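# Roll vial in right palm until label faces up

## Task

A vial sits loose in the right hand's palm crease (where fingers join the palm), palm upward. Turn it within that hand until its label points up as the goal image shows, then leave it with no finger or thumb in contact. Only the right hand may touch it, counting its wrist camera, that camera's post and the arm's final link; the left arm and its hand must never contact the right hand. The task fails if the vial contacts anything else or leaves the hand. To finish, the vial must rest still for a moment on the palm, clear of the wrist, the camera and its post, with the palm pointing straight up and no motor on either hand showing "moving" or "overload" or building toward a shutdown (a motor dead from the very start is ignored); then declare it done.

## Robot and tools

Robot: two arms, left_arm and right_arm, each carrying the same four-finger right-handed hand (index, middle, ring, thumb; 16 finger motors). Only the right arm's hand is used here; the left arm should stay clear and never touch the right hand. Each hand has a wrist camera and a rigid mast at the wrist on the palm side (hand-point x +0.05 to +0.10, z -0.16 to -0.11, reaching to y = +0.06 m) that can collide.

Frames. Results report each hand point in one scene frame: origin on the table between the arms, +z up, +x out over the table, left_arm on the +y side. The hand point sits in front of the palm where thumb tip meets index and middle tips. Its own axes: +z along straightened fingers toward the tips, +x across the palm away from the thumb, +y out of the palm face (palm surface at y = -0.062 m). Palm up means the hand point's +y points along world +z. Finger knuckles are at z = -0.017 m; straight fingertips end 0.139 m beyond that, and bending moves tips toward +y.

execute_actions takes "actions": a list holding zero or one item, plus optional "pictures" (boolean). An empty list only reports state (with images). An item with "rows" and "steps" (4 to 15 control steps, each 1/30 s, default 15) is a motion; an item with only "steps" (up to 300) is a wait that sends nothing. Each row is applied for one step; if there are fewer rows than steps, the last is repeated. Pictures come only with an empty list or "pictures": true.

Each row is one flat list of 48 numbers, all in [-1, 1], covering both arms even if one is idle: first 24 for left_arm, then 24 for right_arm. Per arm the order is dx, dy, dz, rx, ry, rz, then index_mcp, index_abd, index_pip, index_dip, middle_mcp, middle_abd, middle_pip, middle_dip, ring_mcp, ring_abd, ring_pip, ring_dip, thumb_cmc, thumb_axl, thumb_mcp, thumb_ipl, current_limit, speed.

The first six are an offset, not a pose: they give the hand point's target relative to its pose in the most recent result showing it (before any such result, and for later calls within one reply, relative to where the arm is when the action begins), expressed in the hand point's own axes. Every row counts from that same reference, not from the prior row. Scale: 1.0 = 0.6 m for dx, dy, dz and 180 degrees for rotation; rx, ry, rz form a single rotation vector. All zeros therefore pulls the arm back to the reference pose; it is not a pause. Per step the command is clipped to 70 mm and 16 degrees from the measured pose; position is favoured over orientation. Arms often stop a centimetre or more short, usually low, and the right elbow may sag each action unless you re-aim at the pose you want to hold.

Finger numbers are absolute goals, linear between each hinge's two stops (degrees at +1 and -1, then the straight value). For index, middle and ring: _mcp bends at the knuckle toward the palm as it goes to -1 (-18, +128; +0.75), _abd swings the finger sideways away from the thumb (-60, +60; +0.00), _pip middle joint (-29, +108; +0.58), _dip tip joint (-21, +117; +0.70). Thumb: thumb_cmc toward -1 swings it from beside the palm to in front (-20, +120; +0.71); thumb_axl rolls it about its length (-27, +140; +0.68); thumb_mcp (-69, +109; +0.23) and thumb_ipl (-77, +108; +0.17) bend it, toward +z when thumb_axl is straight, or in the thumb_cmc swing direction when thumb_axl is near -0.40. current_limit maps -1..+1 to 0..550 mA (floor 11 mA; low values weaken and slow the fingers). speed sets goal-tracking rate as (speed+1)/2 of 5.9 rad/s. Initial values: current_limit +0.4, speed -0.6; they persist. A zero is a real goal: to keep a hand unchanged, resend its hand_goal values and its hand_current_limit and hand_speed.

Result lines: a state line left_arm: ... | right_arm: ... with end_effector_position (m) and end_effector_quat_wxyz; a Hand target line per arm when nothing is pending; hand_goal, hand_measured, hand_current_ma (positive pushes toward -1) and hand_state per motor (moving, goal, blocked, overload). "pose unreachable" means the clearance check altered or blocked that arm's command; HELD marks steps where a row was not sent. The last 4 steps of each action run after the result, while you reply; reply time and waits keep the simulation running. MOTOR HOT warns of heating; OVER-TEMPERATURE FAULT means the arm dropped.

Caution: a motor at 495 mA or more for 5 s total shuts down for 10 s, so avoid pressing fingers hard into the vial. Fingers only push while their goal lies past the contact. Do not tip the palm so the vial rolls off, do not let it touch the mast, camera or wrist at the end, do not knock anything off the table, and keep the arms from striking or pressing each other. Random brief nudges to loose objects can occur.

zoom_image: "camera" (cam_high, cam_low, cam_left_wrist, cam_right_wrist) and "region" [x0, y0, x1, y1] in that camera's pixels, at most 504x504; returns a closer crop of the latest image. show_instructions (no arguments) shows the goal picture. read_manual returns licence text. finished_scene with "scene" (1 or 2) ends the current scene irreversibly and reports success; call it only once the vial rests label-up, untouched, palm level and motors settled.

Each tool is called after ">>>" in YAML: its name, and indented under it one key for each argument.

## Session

>>> show_instructions:

>>> execute_actions:
  actions: []

Reference images for this scene: goal picture from the wrist camera place.

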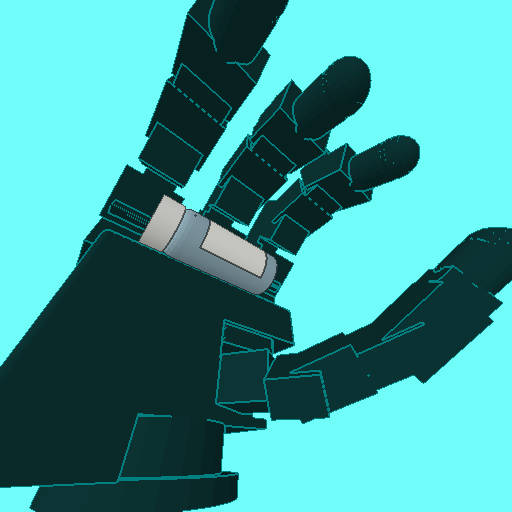

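Scene clock: 0.00 s of 4800.00 s.
left_arm: end_effector_position=(+0.3872, +0.8022, +0.5763) hand_goal=(+0.754, +0.000, +0.576, +0.696, +0.754, +0.000, +0.576, +0.696, +0.754, +0.000, +0.576, +0.696, +0.714, +0.678, +0.226, +0.168) hand_measured=(+0.754, +0.000, +0.576, +0.696, +0.754, +0.000, +0.576, +0.696, +0.754, +0.000, +0.576, +0.696, +0.714, +0.678, +0.226, +0.168) hand_current_ma=(+0, +0, +0, +0, +0, +0, +0, +0, +0, +0, +0, +0, +0, +0, +0, +0) hand_state=(goal, goal, goal, goal, goal, goal, goal, goal, goal, goal, goal, goal, goal, goal, goal, goal) hand_current_limit=0.40 hand_speed=-0.60 end_effector_quat_wxyz=(+0.267, +0.270, +0.652, +0.656) | right_arm: end_effector_position=(+0.4291, -0.0955, +0.4048) hand_goal=(+0.046, +0.000, -0.008, +0.280, +0.046, +0.000, -0.008, +0.280, +0.046, +0.000, -0.008, +0.280, -0.104, +0.266, +0.032, -0.018) hand_measured=(+0.062, +0.000, -0.006, +0.282, +0.062, +0.000, -0.006, +0.282, +0.062, +0.000, -0.006, +0.282, -0.088, +0.270, +0.034, -0.016) hand_current_ma=(+83, +0, +13, +13, +83, +0, +13, +13, +90, +0, +14, +12, +82, +30, +13, +11) hand_state=(goal, goal, goal, goal, goal, goal, goal, goal, goal, goal, goal, goal, goal, goal, goal, goal) hand_current_limit=0.40 hand_speed=-0.60 end_effector_quat_wxyz=(+0.292, +0.299, +0.632, +0.653)
Joint positions: left_arm=[ 0.66   1.038  1.037  0.005 -0.015  0.007] | right_arm=[1.02  1.104 0.6   0.526 0.104 0.02 ]
Joint velocities: left_arm=[ 0.005 -0.024 -0.012  0.002 -0.037 -0.007] | right_arm=[-0.005 -0.034 -0.027 -0.012  0.007  0.095]
Hand target (left_arm): +0.382, +0.797, +0.605; +0.274, +0.263, +0.635, +0.673
Hand target (right_arm): +0.430, -0.094, +0.423; +0.295, +0.295, +0.620, +0.664
camera_calibration (this result's frames):
cam_left_wrist: T_world_to_cam=[[0.52159, -0.56124, 0.642615, -0.0920017], [-0.223378, -0.816743, -0.532008, 0.994181], [0.823436, 0.133944, -0.551374, 0.012814], [0, 0, 0, 1]] pos_world=[0.259514, 0.758639, 0.5951]
cam_right_wrist: T_world_to_cam=[[0.451625, -0.666618, 0.593005, -0.469052], [-0.317551, -0.741225, -0.591394, 0.256611], [0.833784, 0.0787792, -0.546441, -0.00894971], [0, 0, 0, 1]] pos_world=[0.300785, -0.121767, 0.425019]

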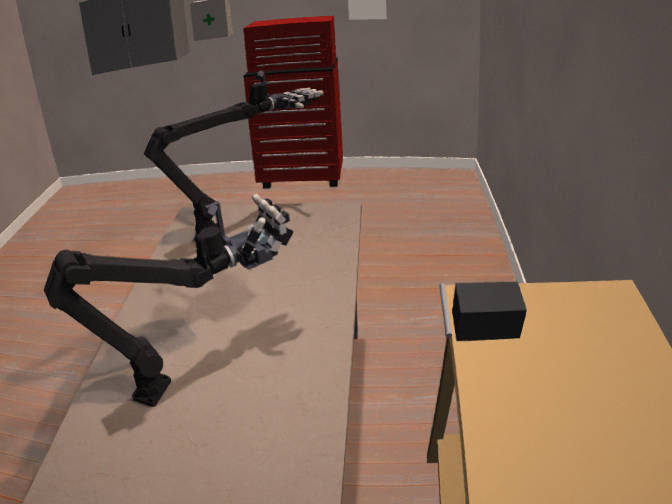

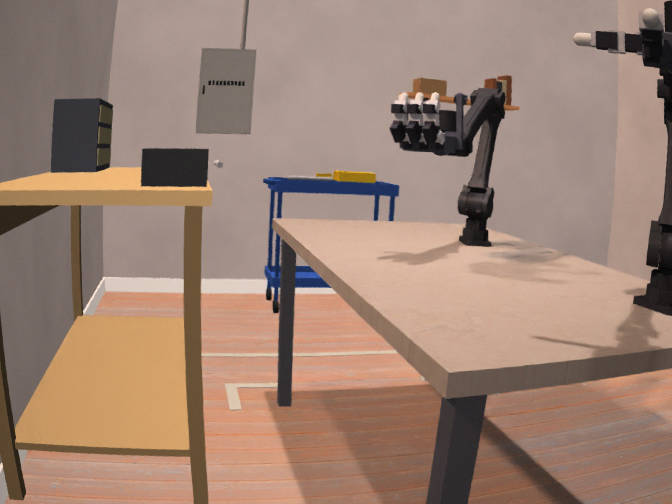

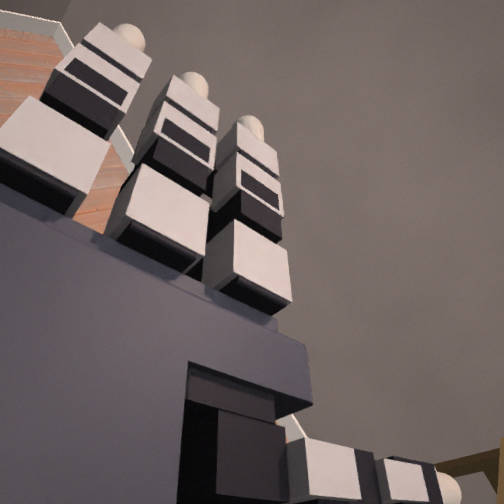

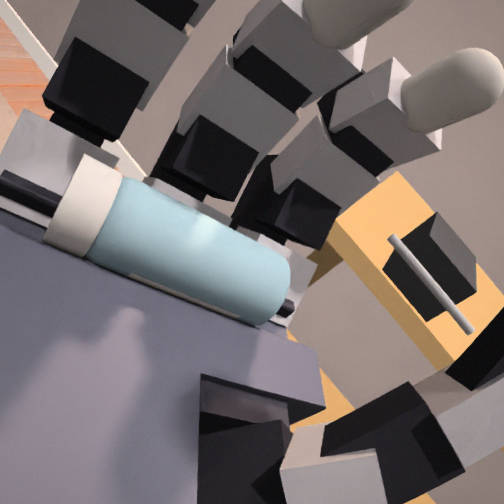

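>>> zoom_image:
  camera: "cam_right_wrist"
  region: [30, 140, 310, 350]

Region (30, 140, 310, 350) of cam_right_wrist's 504x504 image, scaled by 1.800, with more detail than that image has; it fills the top 378 rows of this view, and the rest is white.

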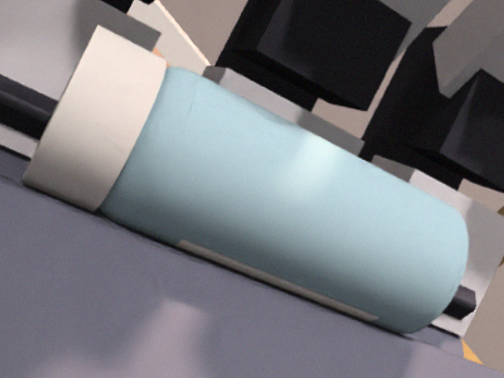

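>>> execute_actions:
  actions:
    - {"rows": [[0.0004,0.0478,-0.0121,-0.0166,0,0,0.754,0,0.576,0.696,0.754,0,0.576,0.696,0.754,0,0.576,0.696,0.714,0.678,0.226,0.168,0.4,-0.6,0.0016,0.0303,0.0034,-0.0107,0.0003,0.0015,0.046,0,-0.008,0.28,0.046,0,-0.38,-0.78,0.046,0,-0.008,0.28,-0.104,0.266,0.032,-0.018,0.7,-0.3]], "steps": 15}

>>> execute_actions:
  actions:
    - {"steps": 12}

Scene clock: 4.57 s of 4800.00 s.
left_arm: end_effector_position=(+0.3872, +0.8022, +0.5763) hand_goal=(+0.754, +0.000, +0.576, +0.696, +0.754, +0.000, +0.576, +0.696, +0.754, +0.000, +0.576, +0.696, +0.714, +0.678, +0.226, +0.168) hand_measured=(+0.764, +0.000, +0.576, +0.696, +0.764, +0.000, +0.576, +0.696, +0.764, +0.000, +0.576, +0.696, +0.724, +0.678, +0.226, +0.168) hand_current_ma=(+56, +0, +4, +0, +52, +0, +4, +0, +55, +0, +4, +0, +53, -4, -1, -2) hand_state=(goal, goal, goal, goal, goal, goal, goal, goal, goal, goal, goal, goal, goal, goal, goal, goal) hand_current_limit=0.40 hand_speed=-0.60 end_effector_quat_wxyz=(+0.267, +0.270, +0.652, +0.656) | right_arm: end_effector_position=(+0.4291, -0.0955, +0.4048) hand_goal=(+0.046, +0.000, -0.008, +0.280, +0.046, +0.000, -0.380, -0.780, +0.046, +0.000, -0.008, +0.280, -0.104, +0.266, +0.032, -0.018) hand_measured=(+0.062, +0.000, -0.006, +0.282, +0.058, +0.000, -0.372, -0.114, +0.062, +0.000, -0.006, +0.282, -0.088, +0.270, +0.034, -0.016) hand_current_ma=(+83, +0, +13, +13, +65, +0, -13, +72, +90, +0, +14, +12, +82, +30, +13, +11) hand_state=(goal, goal, goal, goal, moving, goal, moving, moving, goal, goal, goal, goal, goal, goal, goal, goal) hand_current_limit=0.70 hand_speed=-0.30 end_effector_quat_wxyz=(+0.292, +0.299, +0.632, +0.653)
Joint positions: left_arm=[ 0.66   1.038  1.037  0.005 -0.015  0.007] | right_arm=[1.02  1.104 0.6   0.526 0.104 0.02 ]
Joint velocities: left_arm=[-0.015  0.005 -0.012 -0.002  0.051  0.037] | right_arm=[-0.005 -0.015  0.012  0.002 -0.022  0.022]
Steps of this call (steps 1 to 90: nothing new was sent; then 1.20 s passed at rest; steps 91 to 101: the first 11 steps of this action). Readings (end_effector_position | what the end effector reports):
91: left_arm (+0.3872, +0.8022, +0.5763) | right_arm (+0.4291, -0.0955, +0.4048) | left_arm hand_goal=(+0.754, +0.000, +0.576, +0.696, +0.754, +0.000, +0.576, +0.696, +0.754, +0.000, +0.576, +0.696, +0.714, +0.678, +0.226, +0.168) hand_measured=(+0.764, +0.000, +0.576, +0.696, +0.764, +0.000, +0.576, +0.696, +0.764, +0.000, +0.576, +0.696, +0.724, +0.678, +0.226, +0.168) hand_current_ma=(+56, +0, +4, +0, +52, +0, +4, +0, +55, +0, +4, +0, +53, -4, -1, -2) hand_state=(goal, goal, goal, goal, goal, goal, goal, goal, goal, goal, goal, goal, goal, goal, goal, goal) hand_current_limit=0.40 hand_speed=-0.60 | right_arm hand_goal=(+0.046, +0.000, -0.008, +0.280, +0.046, +0.000, -0.380, -0.780, +0.046, +0.000, -0.008, +0.280, -0.104, +0.266, +0.032, -0.018) hand_measured=(+0.062, +0.000, -0.006, +0.282, +0.062, +0.000, -0.006, +0.282, +0.062, +0.000, -0.006, +0.282, -0.088, +0.270, +0.034, -0.016) hand_current_ma=(+83, +0, +13, +13, +83, +0, +13, +13, +90, +0, +14, +12, +82, +30, +13, +11) hand_state=(goal, goal, goal, goal, goal, goal, moving, moving, goal, goal, goal, goal, goal, goal, goal, goal) hand_current_limit=0.70 hand_speed=-0.30
92: left_arm (+0.3872, +0.8022, +0.5763) | right_arm (+0.4291, -0.0955, +0.4048) | left_arm hand_goal=(+0.754, +0.000, +0.576, +0.696, +0.754, +0.000, +0.576, +0.696, +0.754, +0.000, +0.576, +0.696, +0.714, +0.678, +0.226, +0.168) hand_measured=(+0.764, +0.000, +0.576, +0.696, +0.764, +0.000, +0.576, +0.696, +0.764, +0.000, +0.576, +0.696, +0.724, +0.678, +0.226, +0.168) hand_current_ma=(+56, +0, +4, +0, +52, +0, +4, +0, +55, +0, +4, +0, +53, -4, -1, -2) hand_state=(goal, goal, goal, goal, goal, goal, goal, goal, goal, goal, goal, goal, goal, goal, goal, goal) hand_current_limit=0.40 hand_speed=-0.60 | right_arm hand_goal=(+0.046, +0.000, -0.008, +0.280, +0.046, +0.000, -0.380, -0.780, +0.046, +0.000, -0.008, +0.280, -0.104, +0.266, +0.032, -0.018) hand_measured=(+0.062, +0.000, -0.006, +0.282, +0.062, +0.000, -0.010, +0.278, +0.062, +0.000, -0.006, +0.282, -0.088, +0.270, +0.034, -0.016) hand_current_ma=(+83, +0, +13, +13, +83, +0, +157, +157, +90, +0, +14, +12, +82, +30, +13, +11) hand_state=(goal, goal, goal, goal, goal, goal, moving, moving, goal, goal, goal, goal, goal, goal, goal, goal) hand_current_limit=0.70 hand_speed=-0.30
94: left_arm (+0.3872, +0.8022, +0.5763) | right_arm (+0.4291, -0.0955, +0.4048) | left_arm hand_goal=(+0.754, +0.000, +0.576, +0.696, +0.754, +0.000, +0.576, +0.696, +0.754, +0.000, +0.576, +0.696, +0.714, +0.678, +0.226, +0.168) hand_measured=(+0.764, +0.000, +0.576, +0.696, +0.764, +0.000, +0.576, +0.696, +0.764, +0.000, +0.576, +0.696, +0.724, +0.678, +0.226, +0.168) hand_current_ma=(+56, +0, +4, +0, +52, +0, +4, +0, +55, +0, +4, +0, +53, -4, -1, -2) hand_state=(goal, goal, goal, goal, goal, goal, goal, goal, goal, goal, goal, goal, goal, goal, goal, goal) hand_current_limit=0.40 hand_speed=-0.60 | right_arm hand_goal=(+0.046, +0.000, -0.008, +0.280, +0.046, +0.000, -0.380, -0.780, +0.046, +0.000, -0.008, +0.280, -0.104, +0.266, +0.032, -0.018) hand_measured=(+0.062, +0.000, -0.006, +0.282, +0.062, +0.000, -0.084, +0.204, +0.062, +0.000, -0.006, +0.282, -0.088, +0.270, +0.034, -0.016) hand_current_ma=(+83, +0, +13, +13, +83, +0, +88, +92, +90, +0, +14, +12, +82, +30, +13, +11) hand_state=(goal, goal, goal, goal, goal, goal, moving, moving, goal, goal, goal, goal, goal, goal, goal, goal) hand_current_limit=0.70 hand_speed=-0.30
98: left_arm (+0.3872, +0.8022, +0.5763) | right_arm (+0.4291, -0.0955, +0.4048) | left_arm hand_goal=(+0.754, +0.000, +0.576, +0.696, +0.754, +0.000, +0.576, +0.696, +0.754, +0.000, +0.576, +0.696, +0.714, +0.678, +0.226, +0.168) hand_measured=(+0.764, +0.000, +0.576, +0.696, +0.764, +0.000, +0.576, +0.696, +0.764, +0.000, +0.576, +0.696, +0.724, +0.678, +0.226, +0.168) hand_current_ma=(+56, +0, +4, +0, +52, +0, +4, +0, +55, +0, +4, +0, +53, -4, -1, -2) hand_state=(goal, goal, goal, goal, goal, goal, goal, goal, goal, goal, goal, goal, goal, goal, goal, goal) hand_current_limit=0.40 hand_speed=-0.60 | right_arm hand_goal=(+0.046, +0.000, -0.008, +0.280, +0.046, +0.000, -0.380, -0.780, +0.046, +0.000, -0.008, +0.280, -0.104, +0.266, +0.032, -0.018) hand_measured=(+0.062, +0.000, -0.006, +0.282, +0.060, +0.000, -0.266, +0.024, +0.062, +0.000, -0.006, +0.282, -0.088, +0.270, +0.034, -0.016) hand_current_ma=(+83, +0, +13, +13, +74, +0, +70, +78, +90, +0, +14, +12, +82, +30, +13, +11) hand_state=(goal, goal, goal, goal, goal, goal, moving, moving, goal, goal, goal, goal, goal, goal, goal, goal) hand_current_limit=0.70 hand_speed=-0.30
101: the state above

Scene clock: 4.97 s of 4800.00 s.
left_arm: end_effector_position=(+0.3872, +0.8022, +0.5763) hand_goal=(+0.754, +0.000, +0.576, +0.696, +0.754, +0.000, +0.576, +0.696, +0.754, +0.000, +0.576, +0.696, +0.714, +0.678, +0.226, +0.168) hand_measured=(+0.764, +0.000, +0.576, +0.696, +0.764, +0.000, +0.576, +0.696, +0.764, +0.000, +0.576, +0.696, +0.724, +0.678, +0.226, +0.168) hand_current_ma=(+56, +0, +4, +0, +52, +0, +4, +0, +55, +0, +4, +0, +53, -4, -1, -2) hand_state=(goal, goal, goal, goal, goal, goal, goal, goal, goal, goal, goal, goal, goal, goal, goal, goal) hand_current_limit=0.40 hand_speed=-0.60 end_effector_quat_wxyz=(+0.267, +0.270, +0.652, +0.656) | right_arm: end_effector_position=(+0.4291, -0.0955, +0.4048) hand_goal=(+0.046, +0.000, -0.008, +0.280, +0.046, +0.000, -0.380, -0.780, +0.046, +0.000, -0.008, +0.280, -0.104, +0.266, +0.032, -0.018) hand_measured=(+0.062, +0.000, -0.006, +0.282, +0.058, +0.000, -0.378, -0.664, +0.062, +0.000, -0.006, +0.282, -0.088, +0.270, +0.034, -0.016) hand_current_ma=(+83, +0, +13, +13, +67, +0, +6, +75, +90, +0, +14, +12, +82, +30, +13, +11) hand_state=(goal, goal, goal, goal, goal, goal, goal, moving, goal, goal, goal, goal, goal, goal, goal, goal) hand_current_limit=0.70 hand_speed=-0.30 end_effector_quat_wxyz=(+0.292, +0.299, +0.632, +0.653)
Joint positions: left_arm=[ 0.66   1.038  1.037  0.005 -0.015  0.007] | right_arm=[1.02  1.104 0.6   0.526 0.104 0.02 ]
Joint velocities: left_arm=[ 0.005 -0.015 -0.002  0.002 -0.007  0.007] | right_arm=[-0.005 -0.024  0.012 -0.027  0.022 -0.051]
Hand target (left_arm): +0.381, +0.797, +0.604; +0.273, +0.263, +0.635, +0.673
Hand target (right_arm): +0.430, -0.095, +0.423; +0.295, +0.296, +0.620, +0.664
Off the commanded pose (left_arm): 0.030 m, 3 deg.
Off the commanded pose (right_arm): 0.018 m, 2 deg.
Kept back: nothing.
Steps of this call (steps 1 to 4: the last 4 steps of your previous action; steps 5 to 12: nothing new was sent). Readings (end_effector_position | what the end effector reports):
1: left_arm (+0.3872, +0.8022, +0.5763) | right_arm (+0.4291, -0.0955, +0.4048) | left_arm hand_goal=(+0.754, +0.000, +0.576, +0.696, +0.754, +0.000, +0.576, +0.696, +0.754, +0.000, +0.576, +0.696, +0.714, +0.678, +0.226, +0.168) hand_measured=(+0.764, +0.000, +0.576, +0.696, +0.764, +0.000, +0.576, +0.696, +0.764, +0.000, +0.576, +0.696, +0.724, +0.678, +0.226, +0.168) hand_current_ma=(+56, +0, +4, +0, +52, +0, +4, +0, +55, +0, +4, +0, +53, -4, -1, -2) hand_state=(goal, goal, goal, goal, goal, goal, goal, goal, goal, goal, goal, goal, goal, goal, goal, goal) hand_current_limit=0.40 hand_speed=-0.60 | right_arm hand_goal=(+0.046, +0.000, -0.008, +0.280, +0.046, +0.000, -0.380, -0.780, +0.046, +0.000, -0.008, +0.280, -0.104, +0.266, +0.032, -0.018) hand_measured=(+0.062, +0.000, -0.006, +0.282, +0.058, +0.000, -0.378, -0.160, +0.062, +0.000, -0.006, +0.282, -0.088, +0.270, +0.034, -0.016) hand_current_ma=(+83, +0, +13, +13, +67, +0, +0, +75, +90, +0, +14, +12, +82, +30, +13, +11) hand_state=(goal, goal, goal, goal, goal, goal, moving, moving, goal, goal, goal, goal, goal, goal, goal, goal) hand_current_limit=0.70 hand_speed=-0.30
2: left_arm (+0.3872, +0.8022, +0.5763) | right_arm (+0.4291, -0.0955, +0.4048) | left_arm hand_goal=(+0.754, +0.000, +0.576, +0.696, +0.754, +0.000, +0.576, +0.696, +0.754, +0.000, +0.576, +0.696, +0.714, +0.678, +0.226, +0.168) hand_measured=(+0.764, +0.000, +0.576, +0.696, +0.764, +0.000, +0.576, +0.696, +0.764, +0.000, +0.576, +0.696, +0.724, +0.678, +0.226, +0.168) hand_current_ma=(+56, +0, +4, +0, +52, +0, +4, +0, +55, +0, +4, +0, +53, -4, -1, -2) hand_state=(goal, goal, goal, goal, goal, goal, goal, goal, goal, goal, goal, goal, goal, goal, goal, goal) hand_current_limit=0.40 hand_speed=-0.60 | right_arm hand_goal=(+0.046, +0.000, -0.008, +0.280, +0.046, +0.000, -0.380, -0.780, +0.046, +0.000, -0.008, +0.280, -0.104, +0.266, +0.032, -0.018) hand_measured=(+0.062, +0.000, -0.006, +0.282, +0.058, +0.000, -0.378, -0.206, +0.062, +0.000, -0.006, +0.282, -0.088, +0.270, +0.034, -0.016) hand_current_ma=(+83, +0, +13, +13, +67, +0, +4, +73, +90, +0, +14, +12, +82, +30, +13, +11) hand_state=(goal, goal, goal, goal, goal, goal, moving, moving, goal, goal, goal, goal, goal, goal, goal, goal) hand_current_limit=0.70 hand_speed=-0.30
4: left_arm (+0.3872, +0.8022, +0.5763) | right_arm (+0.4291, -0.0955, +0.4048) | left_arm hand_goal=(+0.754, +0.000, +0.576, +0.696, +0.754, +0.000, +0.576, +0.696, +0.754, +0.000, +0.576, +0.696, +0.714, +0.678, +0.226, +0.168) hand_measured=(+0.764, +0.000, +0.576, +0.696, +0.764, +0.000, +0.576, +0.696, +0.764, +0.000, +0.576, +0.696, +0.724, +0.678, +0.226, +0.168) hand_current_ma=(+56, +0, +4, +0, +52, +0, +4, +0, +55, +0, +4, +0, +53, -4, -1, -2) hand_state=(goal, goal, goal, goal, goal, goal, goal, goal, goal, goal, goal, goal, goal, goal, goal, goal) hand_current_limit=0.40 hand_speed=-0.60 | right_arm hand_goal=(+0.046, +0.000, -0.008, +0.280, +0.046, +0.000, -0.380, -0.780, +0.046, +0.000, -0.008, +0.280, -0.104, +0.266, +0.032, -0.018) hand_measured=(+0.062, +0.000, -0.006, +0.282, +0.058, +0.000, -0.378, -0.298, +0.062, +0.000, -0.006, +0.282, -0.088, +0.270, +0.034, -0.016) hand_current_ma=(+83, +0, +13, +13, +67, +0, +6, +74, +90, +0, +14, +12, +82, +30, +13, +11) hand_state=(goal, goal, goal, goal, goal, goal, goal, moving, goal, goal, goal, goal, goal, goal, goal, goal) hand_current_limit=0.70 hand_speed=-0.30
8: left_arm (+0.3872, +0.8022, +0.5763) | right_arm (+0.4291, -0.0955, +0.4048) | left_arm hand_goal=(+0.754, +0.000, +0.576, +0.696, +0.754, +0.000, +0.576, +0.696, +0.754, +0.000, +0.576, +0.696, +0.714, +0.678, +0.226, +0.168) hand_measured=(+0.764, +0.000, +0.576, +0.696, +0.764, +0.000, +0.576, +0.696, +0.764, +0.000, +0.576, +0.696, +0.724, +0.678, +0.226, +0.168) hand_current_ma=(+56, +0, +4, +0, +52, +0, +4, +0, +55, +0, +4, +0, +53, -4, -1, -2) hand_state=(goal, goal, goal, goal, goal, goal, goal, goal, goal, goal, goal, goal, goal, goal, goal, goal) hand_current_limit=0.40 hand_speed=-0.60 | right_arm hand_goal=(+0.046, +0.000, -0.008, +0.280, +0.046, +0.000, -0.380, -0.780, +0.046, +0.000, -0.008, +0.280, -0.104, +0.266, +0.032, -0.018) hand_measured=(+0.062, +0.000, -0.006, +0.282, +0.058, +0.000, -0.378, -0.480, +0.062, +0.000, -0.006, +0.282, -0.088, +0.270, +0.034, -0.016) hand_current_ma=(+83, +0, +13, +13, +67, +0, +6, +74, +90, +0, +14, +12, +82, +30, +13, +11) hand_state=(goal, goal, goal, goal, goal, goal, goal, moving, goal, goal, goal, goal, goal, goal, goal, goal) hand_current_limit=0.70 hand_speed=-0.30
12: the state above

>>> execute_actions:
  actions:
    - {"rows": [[0.0004,0.0478,-0.0121,-0.0166,0,0,0.754,0,0.576,0.696,0.754,0,0.576,0.696,0.754,0,0.576,0.696,0.714,0.678,0.226,0.168,0.4,-0.6,0.0016,0.0303,0.0034,-0.0107,0.0003,0.0015,0.046,0,-0.008,0.28,0.046,0,-1,-0.78,0.046,0,-0.008,0.28,-0.104,0.266,0.032,-0.018,0.3,-0.65],[0.0004,0.0478,-0.0121,-0.0166,0,0,0.754,0,0.576,0.696,0.754,0,0.576,0.696,0.754,0,0.576,0.696,0.714,0.678,0.226,0.168,0.4,-0.6,0.0016,0.0303,0.0034,-0.0107,0.0003,0.0015,0.046,0,-0.008,0.28,0.046,0,-1,-0.78,0.046,0,-0.008,0.28,-0.104,0.266,0.032,-0.018,0.3,-0.65],[0.0004,0.0478,-0.0121,-0.0166,0,0,0.754,0,0.576,0.696,0.754,0,0.576,0.696,0.754,0,0.576,0.696,0.714,0.678,0.226,0.168,0.4,-0.6,0.0016,0.0303,0.0034,-0.0107,0.0003,0.0015,0.046,0,-0.008,0.28,0.046,0,-1,-0.78,0.046,0,-0.008,0.28,-0.104,0.266,0.032,-0.018,0.3,-0.65],[0.0004,0.0478,-0.0121,-0.0166,0,0,0.754,0,0.576,0.696,0.754,0,0.576,0.696,0.754,0,0.576,0.696,0.714,0.678,0.226,0.168,0.4,-0.6,0.0016,0.0303,0.0034,-0.0107,0.0003,0.0015,0.046,0,-0.008,0.28,0.046,0,-1,-0.4,0.046,0,-0.008,0.28,-0.104,0.266,0.032,-0.018,0.3,-0.65]], "steps": 15}
  pictures: true

Scene clock: 5.70 s of 4800.00 s.
left_arm: end_effector_position=(+0.3872, +0.8022, +0.5763) hand_goal=(+0.754, +0.000, +0.576, +0.696, +0.754, +0.000, +0.576, +0.696, +0.754, +0.000, +0.576, +0.696, +0.714, +0.678, +0.226, +0.168) hand_measured=(+0.764, +0.000, +0.576, +0.696, +0.764, +0.000, +0.576, +0.696, +0.764, +0.000, +0.576, +0.696, +0.724, +0.678, +0.226, +0.168) hand_current_ma=(+56, +0, +4, +0, +52, +0, +4, +0, +55, +0, +4, +0, +53, -4, -1, -2) hand_state=(goal, goal, goal, goal, goal, goal, goal, goal, goal, goal, goal, goal, goal, goal, goal, goal) hand_current_limit=0.40 hand_speed=-0.60 end_effector_quat_wxyz=(+0.267, +0.270, +0.652, +0.656) | right_arm: end_effector_position=(+0.4291, -0.0955, +0.4048) hand_goal=(+0.046, +0.000, -0.008, +0.280, +0.046, +0.000, -1.000, -0.400, +0.046, +0.000, -0.008, +0.280, -0.104, +0.266, +0.032, -0.018) hand_measured=(+0.062, +0.000, -0.006, +0.282, +0.062, +0.000, -0.558, -0.620, +0.062, +0.000, -0.006, +0.282, -0.088, +0.270, +0.034, -0.016) hand_current_ma=(+83, +0, +13, +13, +89, +0, +204, -32, +90, +0, +14, +12, +82, +30, +13, +11) hand_state=(goal, goal, goal, goal, goal, goal, moving, moving, goal, goal, goal, goal, goal, goal, goal, goal) hand_current_limit=0.30 hand_speed=-0.65 end_effector_quat_wxyz=(+0.292, +0.299, +0.632, +0.653)
Joint positions: left_arm=[ 0.66   1.038  1.037  0.005 -0.015  0.007] | right_arm=[1.02  1.104 0.6   0.526 0.104 0.02 ]
Joint velocities: left_arm=[-0.005 -0.005 -0.002 -0.002  0.007 -0.007] | right_arm=[ 0.005 -0.015 -0.007  0.007 -0.037  0.037]
Steps of this call (steps 1 to 11: nothing new was sent; steps 12 to 22: the first 11 steps of this action). Readings (end_effector_position | what the end effector reports):
12: left_arm (+0.3872, +0.8022, +0.5763) | right_arm (+0.4291, -0.0955, +0.4048) | left_arm hand_goal=(+0.754, +0.000, +0.576, +0.696, +0.754, +0.000, +0.576, +0.696, +0.754, +0.000, +0.576, +0.696, +0.714, +0.678, +0.226, +0.168) hand_measured=(+0.764, +0.000, +0.576, +0.696, +0.764, +0.000, +0.576, +0.696, +0.764, +0.000, +0.576, +0.696, +0.724, +0.678, +0.226, +0.168) hand_current_ma=(+56, +0, +4, +0, +52, +0, +4, +0, +55, +0, +4, +0, +53, -4, -1, -2) hand_state=(goal, goal, goal, goal, goal, goal, goal, goal, goal, goal, goal, goal, goal, goal, goal, goal) hand_current_limit=0.40 hand_speed=-0.60 | right_arm hand_goal=(+0.046, +0.000, -0.008, +0.280, +0.046, +0.000, -1.000, -0.780, +0.046, +0.000, -0.008, +0.280, -0.104, +0.266, +0.032, -0.018) hand_measured=(+0.062, +0.000, -0.006, +0.282, +0.058, +0.000, -0.378, -0.778, +0.062, +0.000, -0.006, +0.282, -0.088, +0.270, +0.034, -0.016) hand_current_ma=(+83, +0, +13, +13, +67, +0, +6, +12, +90, +0, +14, +12, +82, +30, +13, +11) hand_state=(goal, goal, goal, goal, goal, goal, moving, goal, goal, goal, goal, goal, goal, goal, goal, goal) hand_current_limit=0.30 hand_speed=-0.65
13: left_arm (+0.3872, +0.8022, +0.5763) | right_arm (+0.4291, -0.0955, +0.4048) | left_arm hand_goal=(+0.754, +0.000, +0.576, +0.696, +0.754, +0.000, +0.576, +0.696, +0.754, +0.000, +0.576, +0.696, +0.714, +0.678, +0.226, +0.168) hand_measured=(+0.764, +0.000, +0.576, +0.696, +0.764, +0.000, +0.576, +0.696, +0.764, +0.000, +0.576, +0.696, +0.724, +0.678, +0.226, +0.168) hand_current_ma=(+56, +0, +4, +0, +52, +0, +4, +0, +55, +0, +4, +0, +53, -4, -1, -2) hand_state=(goal, goal, goal, goal, goal, goal, goal, goal, goal, goal, goal, goal, goal, goal, goal, goal) hand_current_limit=0.40 hand_speed=-0.60 | right_arm hand_goal=(+0.046, +0.000, -0.008, +0.280, +0.046, +0.000, -1.000, -0.780, +0.046, +0.000, -0.008, +0.280, -0.104, +0.266, +0.032, -0.018) hand_measured=(+0.062, +0.000, -0.006, +0.282, +0.058, +0.000, -0.380, -0.778, +0.062, +0.000, -0.006, +0.282, -0.088, +0.270, +0.034, -0.016) hand_current_ma=(+83, +0, +13, +13, +67, +0, +75, +12, +90, +0, +14, +12, +82, +30, +13, +11) hand_state=(goal, goal, goal, goal, goal, goal, moving, goal, goal, goal, goal, goal, goal, goal, goal, goal) hand_current_limit=0.30 hand_speed=-0.65
15: left_arm (+0.3872, +0.8022, +0.5763) | right_arm (+0.4291, -0.0955, +0.4048) | left_arm hand_goal=(+0.754, +0.000, +0.576, +0.696, +0.754, +0.000, +0.576, +0.696, +0.754, +0.000, +0.576, +0.696, +0.714, +0.678, +0.226, +0.168) hand_measured=(+0.764, +0.000, +0.576, +0.696, +0.764, +0.000, +0.576, +0.696, +0.764, +0.000, +0.576, +0.696, +0.724, +0.678, +0.226, +0.168) hand_current_ma=(+56, +0, +4, +0, +52, +0, +4, +0, +55, +0, +4, +0, +53, -4, -1, -2) hand_state=(goal, goal, goal, goal, goal, goal, goal, goal, goal, goal, goal, goal, goal, goal, goal, goal) hand_current_limit=0.40 hand_speed=-0.60 | right_arm hand_goal=(+0.046, +0.000, -0.008, +0.280, +0.046, +0.000, -1.000, -0.400, +0.046, +0.000, -0.008, +0.280, -0.104, +0.266, +0.032, -0.018) hand_measured=(+0.062, +0.000, -0.006, +0.282, +0.058, +0.000, -0.424, -0.778, +0.062, +0.000, -0.006, +0.282, -0.088, +0.270, +0.034, -0.016) hand_current_ma=(+83, +0, +13, +13, +67, +0, +46, +12, +90, +0, +14, +12, +82, +30, +13, +11) hand_state=(goal, goal, goal, goal, goal, goal, moving, moving, goal, goal, goal, goal, goal, goal, goal, goal) hand_current_limit=0.30 hand_speed=-0.65
19: left_arm (+0.3872, +0.8022, +0.5763) | right_arm (+0.4291, -0.0955, +0.4048) | left_arm hand_goal=(+0.754, +0.000, +0.576, +0.696, +0.754, +0.000, +0.576, +0.696, +0.754, +0.000, +0.576, +0.696, +0.714, +0.678, +0.226, +0.168) hand_measured=(+0.764, +0.000, +0.576, +0.696, +0.764, +0.000, +0.576, +0.696, +0.764, +0.000, +0.576, +0.696, +0.724, +0.678, +0.226, +0.168) hand_current_ma=(+56, +0, +4, +0, +52, +0, +4, +0, +55, +0, +4, +0, +53, -4, -1, -2) hand_state=(goal, goal, goal, goal, goal, goal, goal, goal, goal, goal, goal, goal, goal, goal, goal, goal) hand_current_limit=0.40 hand_speed=-0.60 | right_arm hand_goal=(+0.046, +0.000, -0.008, +0.280, +0.046, +0.000, -1.000, -0.400, +0.046, +0.000, -0.008, +0.280, -0.104, +0.266, +0.032, -0.018) hand_measured=(+0.062, +0.000, -0.006, +0.282, +0.062, +0.000, -0.506, -0.708, +0.062, +0.000, -0.006, +0.282, -0.088, +0.270, +0.034, -0.016) hand_current_ma=(+83, +0, +13, +13, +95, +0, +224, -31, +90, +0, +14, +12, +82, +30, +13, +11) hand_state=(goal, goal, goal, goal, moving, goal, moving, moving, goal, goal, goal, goal, goal, goal, goal, goal) hand_current_limit=0.30 hand_speed=-0.65
22: the state above
camera_calibration (this result's frames):
cam_left_wrist: T_world_to_cam=[[0.52159, -0.56124, 0.642615, -0.0920017], [-0.223378, -0.816743, -0.532008, 0.994181], [0.823436, 0.133944, -0.551374, 0.012814], [0, 0, 0, 1]] pos_world=[0.259514, 0.758639, 0.5951]
cam_right_wrist: T_world_to_cam=[[0.451625, -0.666618, 0.593005, -0.469052], [-0.317551, -0.741225, -0.591394, 0.256611], [0.833784, 0.0787792, -0.546441, -0.00894971], [0, 0, 0, 1]] pos_world=[0.300785, -0.121767, 0.425019]

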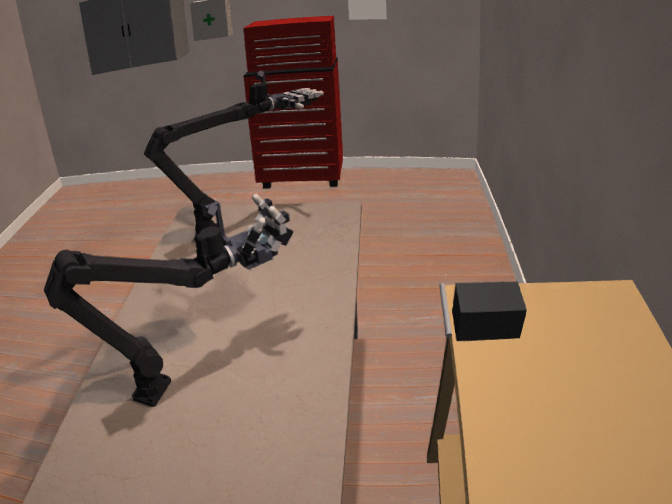

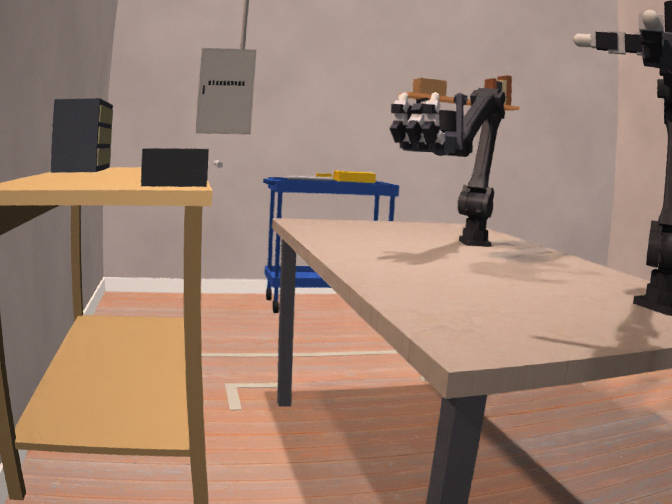

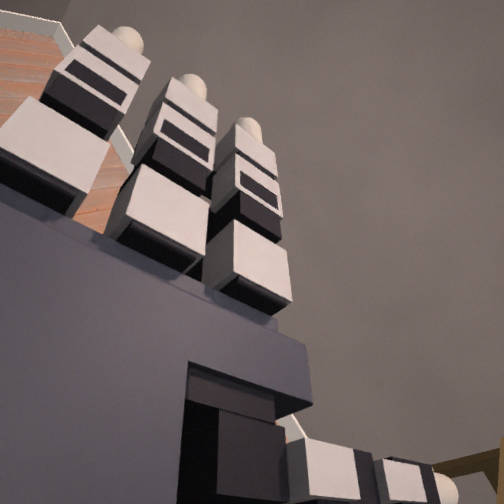

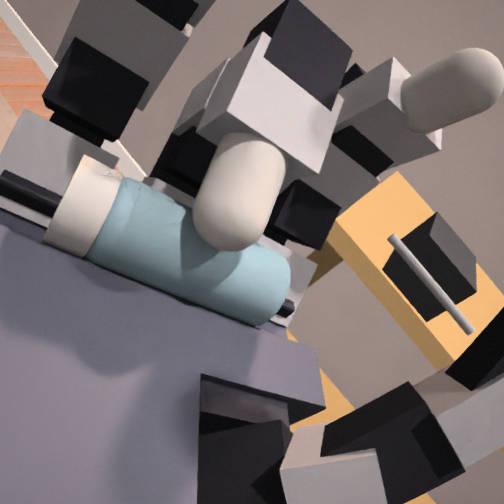

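>>> execute_actions:
  actions:
    - {"rows": [[0.0004,0.0478,-0.0121,-0.0166,0,0,0.754,0,0.576,0.696,0.754,0,0.576,0.696,0.754,0,0.576,0.696,0.714,0.678,0.226,0.168,0.4,-0.6,0.0016,0.0303,0.0034,-0.0107,0.0003,0.0015,0.046,0,-0.008,0.28,0.046,0,-1,0.03,0.046,0,-0.008,0.28,-0.104,0.266,0.032,-0.018,0.3,-0.65]], "steps": 15}

>>> execute_actions:
  actions:
    - {"steps": 8}
  pictures: true

Scene clock: 6.23 s of 4800.00 s.
left_arm: end_effector_position=(+0.3872, +0.8022, +0.5763) hand_goal=(+0.754, +0.000, +0.576, +0.696, +0.754, +0.000, +0.576, +0.696, +0.754, +0.000, +0.576, +0.696, +0.714, +0.678, +0.226, +0.168) hand_measured=(+0.764, +0.000, +0.576, +0.696, +0.764, +0.000, +0.576, +0.696, +0.764, +0.000, +0.576, +0.696, +0.724, +0.678, +0.226, +0.168) hand_current_ma=(+56, +0, +4, +0, +52, +0, +4, +0, +55, +0, +4, +0, +53, -4, -1, -2) hand_state=(goal, goal, goal, goal, goal, goal, goal, goal, goal, goal, goal, goal, goal, goal, goal, goal) hand_current_limit=0.40 hand_speed=-0.60 end_effector_quat_wxyz=(+0.267, +0.270, +0.652, +0.656) | right_arm: end_effector_position=(+0.4291, -0.0955, +0.4048) hand_goal=(+0.046, +0.000, -0.008, +0.280, +0.046, +0.000, -1.000, +0.030, +0.046, +0.000, -0.008, +0.280, -0.104, +0.266, +0.032, -0.018) hand_measured=(+0.062, +0.000, -0.006, +0.282, +0.062, +0.000, -0.876, -0.160, +0.062, +0.000, -0.006, +0.282, -0.088, +0.270, +0.034, -0.016) hand_current_ma=(+83, +0, +13, +13, +89, +0, +201, -16, +90, +0, +14, +12, +82, +30, +13, +11) hand_state=(goal, goal, goal, goal, goal, goal, moving, moving, goal, goal, goal, goal, goal, goal, goal, goal) hand_current_limit=0.30 hand_speed=-0.65 end_effector_quat_wxyz=(+0.292, +0.299, +0.632, +0.653)
Joint positions: left_arm=[ 0.66   1.038  1.037  0.005 -0.015  0.007] | right_arm=[1.02  1.104 0.6   0.526 0.104 0.02 ]
Joint velocities: left_arm=[-0.015 -0.005  0.007  0.002 -0.037 -0.022] | right_arm=[-0.015 -0.005 -0.017 -0.007 -0.022  0.037]
Off your previous action's commanded pose (left_arm): 0.030 m, 3 deg at its last step (step 4 of this call).
Off your previous action's commanded pose (right_arm): 0.018 m, 2 deg at its last step (step 4 of this call).
Steps of this call (steps 1 to 4: the last 4 steps of your previous action; step 5: nothing new was sent; steps 6 to 16: the first 11 steps of this action). Readings (end_effector_position | what the end effector reports):
6: left_arm (+0.3872, +0.8022, +0.5763) | right_arm (+0.4291, -0.0955, +0.4048) | left_arm hand_goal=(+0.754, +0.000, +0.576, +0.696, +0.754, +0.000, +0.576, +0.696, +0.754, +0.000, +0.576, +0.696, +0.714, +0.678, +0.226, +0.168) hand_measured=(+0.764, +0.000, +0.576, +0.696, +0.764, +0.000, +0.576, +0.696, +0.764, +0.000, +0.576, +0.696, +0.724, +0.678, +0.226, +0.168) hand_current_ma=(+56, +0, +4, +0, +52, +0, +4, +0, +55, +0, +4, +0, +53, -4, -1, -2) hand_state=(goal, goal, goal, goal, goal, goal, goal, goal, goal, goal, goal, goal, goal, goal, goal, goal) hand_current_limit=0.40 hand_speed=-0.60 | right_arm hand_goal=(+0.046, +0.000, -0.008, +0.280, +0.046, +0.000, -1.000, +0.030, +0.046, +0.000, -0.008, +0.280, -0.104, +0.266, +0.032, -0.018) hand_measured=(+0.062, +0.000, -0.006, +0.282, +0.062, +0.000, -0.672, -0.448, +0.062, +0.000, -0.006, +0.282, -0.088, +0.270, +0.034, -0.016) hand_current_ma=(+83, +0, +13, +13, +89, +0, +183, -24, +90, +0, +14, +12, +82, +30, +13, +11) hand_state=(goal, goal, goal, goal, goal, goal, moving, moving, goal, goal, goal, goal, goal, goal, goal, goal) hand_current_limit=0.30 hand_speed=-0.65
7: left_arm (+0.3872, +0.8022, +0.5763) | right_arm (+0.4291, -0.0955, +0.4048) | left_arm hand_goal=(+0.754, +0.000, +0.576, +0.696, +0.754, +0.000, +0.576, +0.696, +0.754, +0.000, +0.576, +0.696, +0.714, +0.678, +0.226, +0.168) hand_measured=(+0.764, +0.000, +0.576, +0.696, +0.764, +0.000, +0.576, +0.696, +0.764, +0.000, +0.576, +0.696, +0.724, +0.678, +0.226, +0.168) hand_current_ma=(+56, +0, +4, +0, +52, +0, +4, +0, +55, +0, +4, +0, +53, -4, -1, -2) hand_state=(goal, goal, goal, goal, goal, goal, goal, goal, goal, goal, goal, goal, goal, goal, goal, goal) hand_current_limit=0.40 hand_speed=-0.60 | right_arm hand_goal=(+0.046, +0.000, -0.008, +0.280, +0.046, +0.000, -1.000, +0.030, +0.046, +0.000, -0.008, +0.280, -0.104, +0.266, +0.032, -0.018) hand_measured=(+0.062, +0.000, -0.006, +0.282, +0.062, +0.000, -0.692, -0.420, +0.062, +0.000, -0.006, +0.282, -0.088, +0.270, +0.034, -0.016) hand_current_ma=(+83, +0, +13, +13, +89, +0, +183, -23, +90, +0, +14, +12, +82, +30, +13, +11) hand_state=(goal, goal, goal, goal, goal, goal, moving, moving, goal, goal, goal, goal, goal, goal, goal, goal) hand_current_limit=0.30 hand_speed=-0.65
9: left_arm (+0.3872, +0.8022, +0.5763) | right_arm (+0.4291, -0.0955, +0.4048) | left_arm hand_goal=(+0.754, +0.000, +0.576, +0.696, +0.754, +0.000, +0.576, +0.696, +0.754, +0.000, +0.576, +0.696, +0.714, +0.678, +0.226, +0.168) hand_measured=(+0.764, +0.000, +0.576, +0.696, +0.764, +0.000, +0.576, +0.696, +0.764, +0.000, +0.576, +0.696, +0.724, +0.678, +0.226, +0.168) hand_current_ma=(+56, +0, +4, +0, +52, +0, +4, +0, +55, +0, +4, +0, +53, -4, -1, -2) hand_state=(goal, goal, goal, goal, goal, goal, goal, goal, goal, goal, goal, goal, goal, goal, goal, goal) hand_current_limit=0.40 hand_speed=-0.60 | right_arm hand_goal=(+0.046, +0.000, -0.008, +0.280, +0.046, +0.000, -1.000, +0.030, +0.046, +0.000, -0.008, +0.280, -0.104, +0.266, +0.032, -0.018) hand_measured=(+0.062, +0.000, -0.006, +0.282, +0.062, +0.000, -0.732, -0.362, +0.062, +0.000, -0.006, +0.282, -0.088, +0.270, +0.034, -0.016) hand_current_ma=(+83, +0, +13, +13, +89, +0, +178, -21, +90, +0, +14, +12, +82, +30, +13, +11) hand_state=(goal, goal, goal, goal, goal, goal, moving, moving, goal, goal, goal, goal, goal, goal, goal, goal) hand_current_limit=0.30 hand_speed=-0.65
13: left_arm (+0.3872, +0.8022, +0.5763) | right_arm (+0.4291, -0.0955, +0.4048) | left_arm hand_goal=(+0.754, +0.000, +0.576, +0.696, +0.754, +0.000, +0.576, +0.696, +0.754, +0.000, +0.576, +0.696, +0.714, +0.678, +0.226, +0.168) hand_measured=(+0.764, +0.000, +0.576, +0.696, +0.764, +0.000, +0.576, +0.696, +0.764, +0.000, +0.576, +0.696, +0.724, +0.678, +0.226, +0.168) hand_current_ma=(+56, +0, +4, +0, +52, +0, +4, +0, +55, +0, +4, +0, +53, -4, -1, -2) hand_state=(goal, goal, goal, goal, goal, goal, goal, goal, goal, goal, goal, goal, goal, goal, goal, goal) hand_current_limit=0.40 hand_speed=-0.60 | right_arm hand_goal=(+0.046, +0.000, -0.008, +0.280, +0.046, +0.000, -1.000, +0.030, +0.046, +0.000, -0.008, +0.280, -0.104, +0.266, +0.032, -0.018) hand_measured=(+0.062, +0.000, -0.006, +0.282, +0.062, +0.000, -0.816, -0.246, +0.062, +0.000, -0.006, +0.282, -0.088, +0.270, +0.034, -0.016) hand_current_ma=(+83, +0, +13, +13, +89, +0, +174, -18, +90, +0, +14, +12, +82, +30, +13, +11) hand_state=(goal, goal, goal, goal, goal, goal, moving, moving, goal, goal, goal, goal, goal, goal, goal, goal) hand_current_limit=0.30 hand_speed=-0.65
16: the state above

Scene clock: 6.50 s of 4800.00 s.
left_arm: end_effector_position=(+0.3872, +0.8022, +0.5763) hand_goal=(+0.754, +0.000, +0.576, +0.696, +0.754, +0.000, +0.576, +0.696, +0.754, +0.000, +0.576, +0.696, +0.714, +0.678, +0.226, +0.168) hand_measured=(+0.764, +0.000, +0.576, +0.696, +0.764, +0.000, +0.576, +0.696, +0.764, +0.000, +0.576, +0.696, +0.724, +0.678, +0.226, +0.168) hand_current_ma=(+56, +0, +4, +0, +52, +0, +4, +0, +55, +0, +4, +0, +53, -4, -1, -2) hand_state=(goal, goal, goal, goal, goal, goal, goal, goal, goal, goal, goal, goal, goal, goal, goal, goal) hand_current_limit=0.40 hand_speed=-0.60 end_effector_quat_wxyz=(+0.267, +0.270, +0.652, +0.656) | right_arm: end_effector_position=(+0.4291, -0.0955, +0.4048) hand_goal=(+0.046, +0.000, -0.008, +0.280, +0.046, +0.000, -1.000, +0.030, +0.046, +0.000, -0.008, +0.280, -0.104, +0.266, +0.032, -0.018) hand_measured=(+0.062, +0.000, -0.006, +0.282, +0.062, +0.000, -0.986, +0.026, +0.062, +0.000, -0.006, +0.282, -0.088, +0.270, +0.034, -0.016) hand_current_ma=(+83, +0, +13, +13, +89, +0, +56, +1, +90, +0, +14, +12, +82, +30, +13, +11) hand_state=(goal, goal, goal, goal, goal, goal, moving, moving, goal, goal, goal, goal, goal, goal, goal, goal) hand_current_limit=0.30 hand_speed=-0.65 end_effector_quat_wxyz=(+0.292, +0.299, +0.632, +0.653)
Joint positions: left_arm=[ 0.66   1.038  1.037  0.005 -0.015  0.007] | right_arm=[1.02  1.104 0.6   0.526 0.104 0.02 ]
Joint velocities: left_arm=[ 0.005 -0.015  0.002 -0.007 -0.066 -0.007] | right_arm=[-0.005  0.015  0.017  0.002  0.022 -0.037]
Hand target (left_arm): +0.381, +0.797, +0.604; +0.273, +0.263, +0.635, +0.673
Hand target (right_arm): +0.430, -0.095, +0.423; +0.295, +0.296, +0.620, +0.664
Off the commanded pose (left_arm): 0.030 m, 3 deg.
Off the commanded pose (right_arm): 0.018 m, 2 deg.
Kept back: nothing.
Steps of this call (steps 1 to 4: the last 4 steps of your previous action; steps 5 to 8: nothing new was sent). Readings (end_effector_position | what the end effector reports):
1: left_arm (+0.3872, +0.8022, +0.5763) | right_arm (+0.4291, -0.0955, +0.4048) | left_arm hand_goal=(+0.754, +0.000, +0.576, +0.696, +0.754, +0.000, +0.576, +0.696, +0.754, +0.000, +0.576, +0.696, +0.714, +0.678, +0.226, +0.168) hand_measured=(+0.764, +0.000, +0.576, +0.696, +0.764, +0.000, +0.576, +0.696, +0.764, +0.000, +0.576, +0.696, +0.724, +0.678, +0.226, +0.168) hand_current_ma=(+56, +0, +4, +0, +52, +0, +4, +0, +55, +0, +4, +0, +53, -4, -1, -2) hand_state=(goal, goal, goal, goal, goal, goal, goal, goal, goal, goal, goal, goal, goal, goal, goal, goal) hand_current_limit=0.40 hand_speed=-0.60 | right_arm hand_goal=(+0.046, +0.000, -0.008, +0.280, +0.046, +0.000, -1.000, +0.030, +0.046, +0.000, -0.008, +0.280, -0.104, +0.266, +0.032, -0.018) hand_measured=(+0.062, +0.000, -0.006, +0.282, +0.062, +0.000, -0.896, -0.132, +0.062, +0.000, -0.006, +0.282, -0.088, +0.270, +0.034, -0.016) hand_current_ma=(+83, +0, +13, +13, +89, +0, +201, -15, +90, +0, +14, +12, +82, +30, +13, +11) hand_state=(goal, goal, goal, goal, goal, goal, moving, moving, goal, goal, goal, goal, goal, goal, goal, goal) hand_current_limit=0.30 hand_speed=-0.65
2: left_arm (+0.3872, +0.8022, +0.5763) | right_arm (+0.4291, -0.0955, +0.4048) | left_arm hand_goal=(+0.754, +0.000, +0.576, +0.696, +0.754, +0.000, +0.576, +0.696, +0.754, +0.000, +0.576, +0.696, +0.714, +0.678, +0.226, +0.168) hand_measured=(+0.764, +0.000, +0.576, +0.696, +0.764, +0.000, +0.576, +0.696, +0.764, +0.000, +0.576, +0.696, +0.724, +0.678, +0.226, +0.168) hand_current_ma=(+56, +0, +4, +0, +52, +0, +4, +0, +55, +0, +4, +0, +53, -4, -1, -2) hand_state=(goal, goal, goal, goal, goal, goal, goal, goal, goal, goal, goal, goal, goal, goal, goal, goal) hand_current_limit=0.40 hand_speed=-0.60 | right_arm hand_goal=(+0.046, +0.000, -0.008, +0.280, +0.046, +0.000, -1.000, +0.030, +0.046, +0.000, -0.008, +0.280, -0.104, +0.266, +0.032, -0.018) hand_measured=(+0.062, +0.000, -0.006, +0.282, +0.062, +0.000, -0.914, -0.104, +0.062, +0.000, -0.006, +0.282, -0.088, +0.270, +0.034, -0.016) hand_current_ma=(+83, +0, +13, +13, +89, +0, +205, -17, +90, +0, +14, +12, +82, +30, +13, +11) hand_state=(goal, goal, goal, goal, goal, goal, moving, moving, goal, goal, goal, goal, goal, goal, goal, goal) hand_current_limit=0.30 hand_speed=-0.65
4: left_arm (+0.3872, +0.8022, +0.5763) | right_arm (+0.4291, -0.0955, +0.4048) | left_arm hand_goal=(+0.754, +0.000, +0.576, +0.696, +0.754, +0.000, +0.576, +0.696, +0.754, +0.000, +0.576, +0.696, +0.714, +0.678, +0.226, +0.168) hand_measured=(+0.764, +0.000, +0.576, +0.696, +0.764, +0.000, +0.576, +0.696, +0.764, +0.000, +0.576, +0.696, +0.724, +0.678, +0.226, +0.168) hand_current_ma=(+56, +0, +4, +0, +52, +0, +4, +0, +55, +0, +4, +0, +53, -4, -1, -2) hand_state=(goal, goal, goal, goal, goal, goal, goal, goal, goal, goal, goal, goal, goal, goal, goal, goal) hand_current_limit=0.40 hand_speed=-0.60 | right_arm hand_goal=(+0.046, +0.000, -0.008, +0.280, +0.046, +0.000, -1.000, +0.030, +0.046, +0.000, -0.008, +0.280, -0.104, +0.266, +0.032, -0.018) hand_measured=(+0.062, +0.000, -0.006, +0.282, +0.062, +0.000, -0.948, -0.046, +0.062, +0.000, -0.006, +0.282, -0.088, +0.270, +0.034, -0.016) hand_current_ma=(+83, +0, +13, +13, +89, +0, +181, -18, +90, +0, +14, +12, +82, +30, +13, +11) hand_state=(goal, goal, goal, goal, goal, goal, moving, moving, goal, goal, goal, goal, goal, goal, goal, goal) hand_current_limit=0.30 hand_speed=-0.65
8: the state above
camera_calibration (this result's frames):
cam_left_wrist: T_world_to_cam=[[0.52159, -0.56124, 0.642615, -0.0920017], [-0.223378, -0.816743, -0.532008, 0.994181], [0.823436, 0.133944, -0.551374, 0.012814], [0, 0, 0, 1]] pos_world=[0.259514, 0.758639, 0.5951]
cam_right_wrist: T_world_to_cam=[[0.451625, -0.666618, 0.593005, -0.469052], [-0.317551, -0.741225, -0.591394, 0.256611], [0.833784, 0.0787792, -0.546441, -0.00894971], [0, 0, 0, 1]] pos_world=[0.300785, -0.121767, 0.425019]

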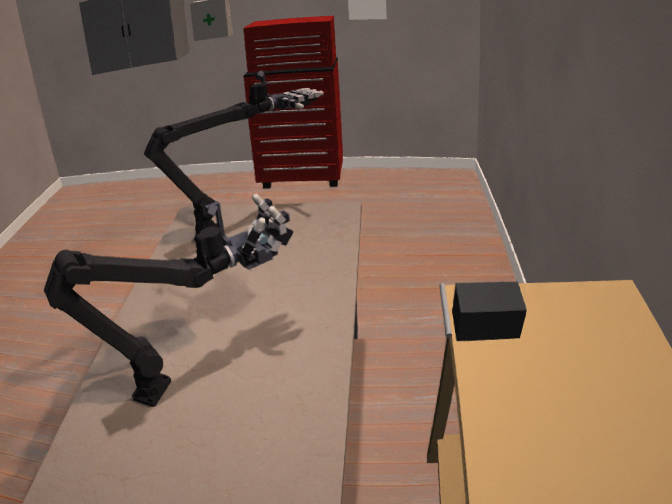

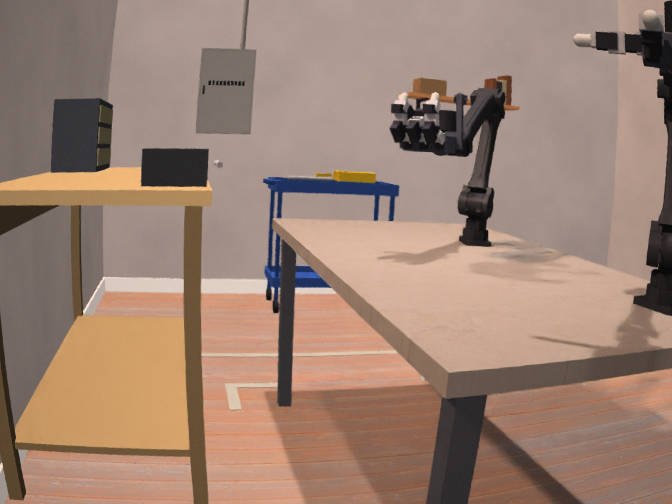

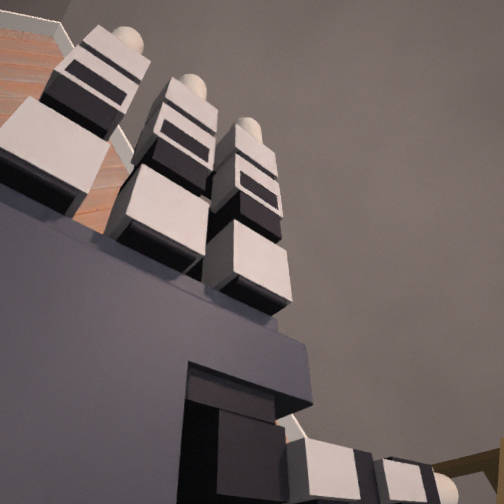

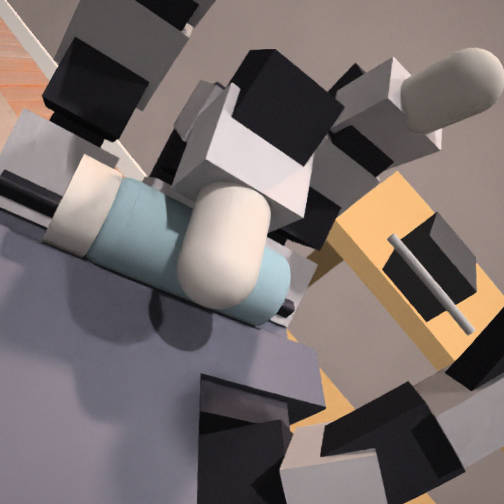

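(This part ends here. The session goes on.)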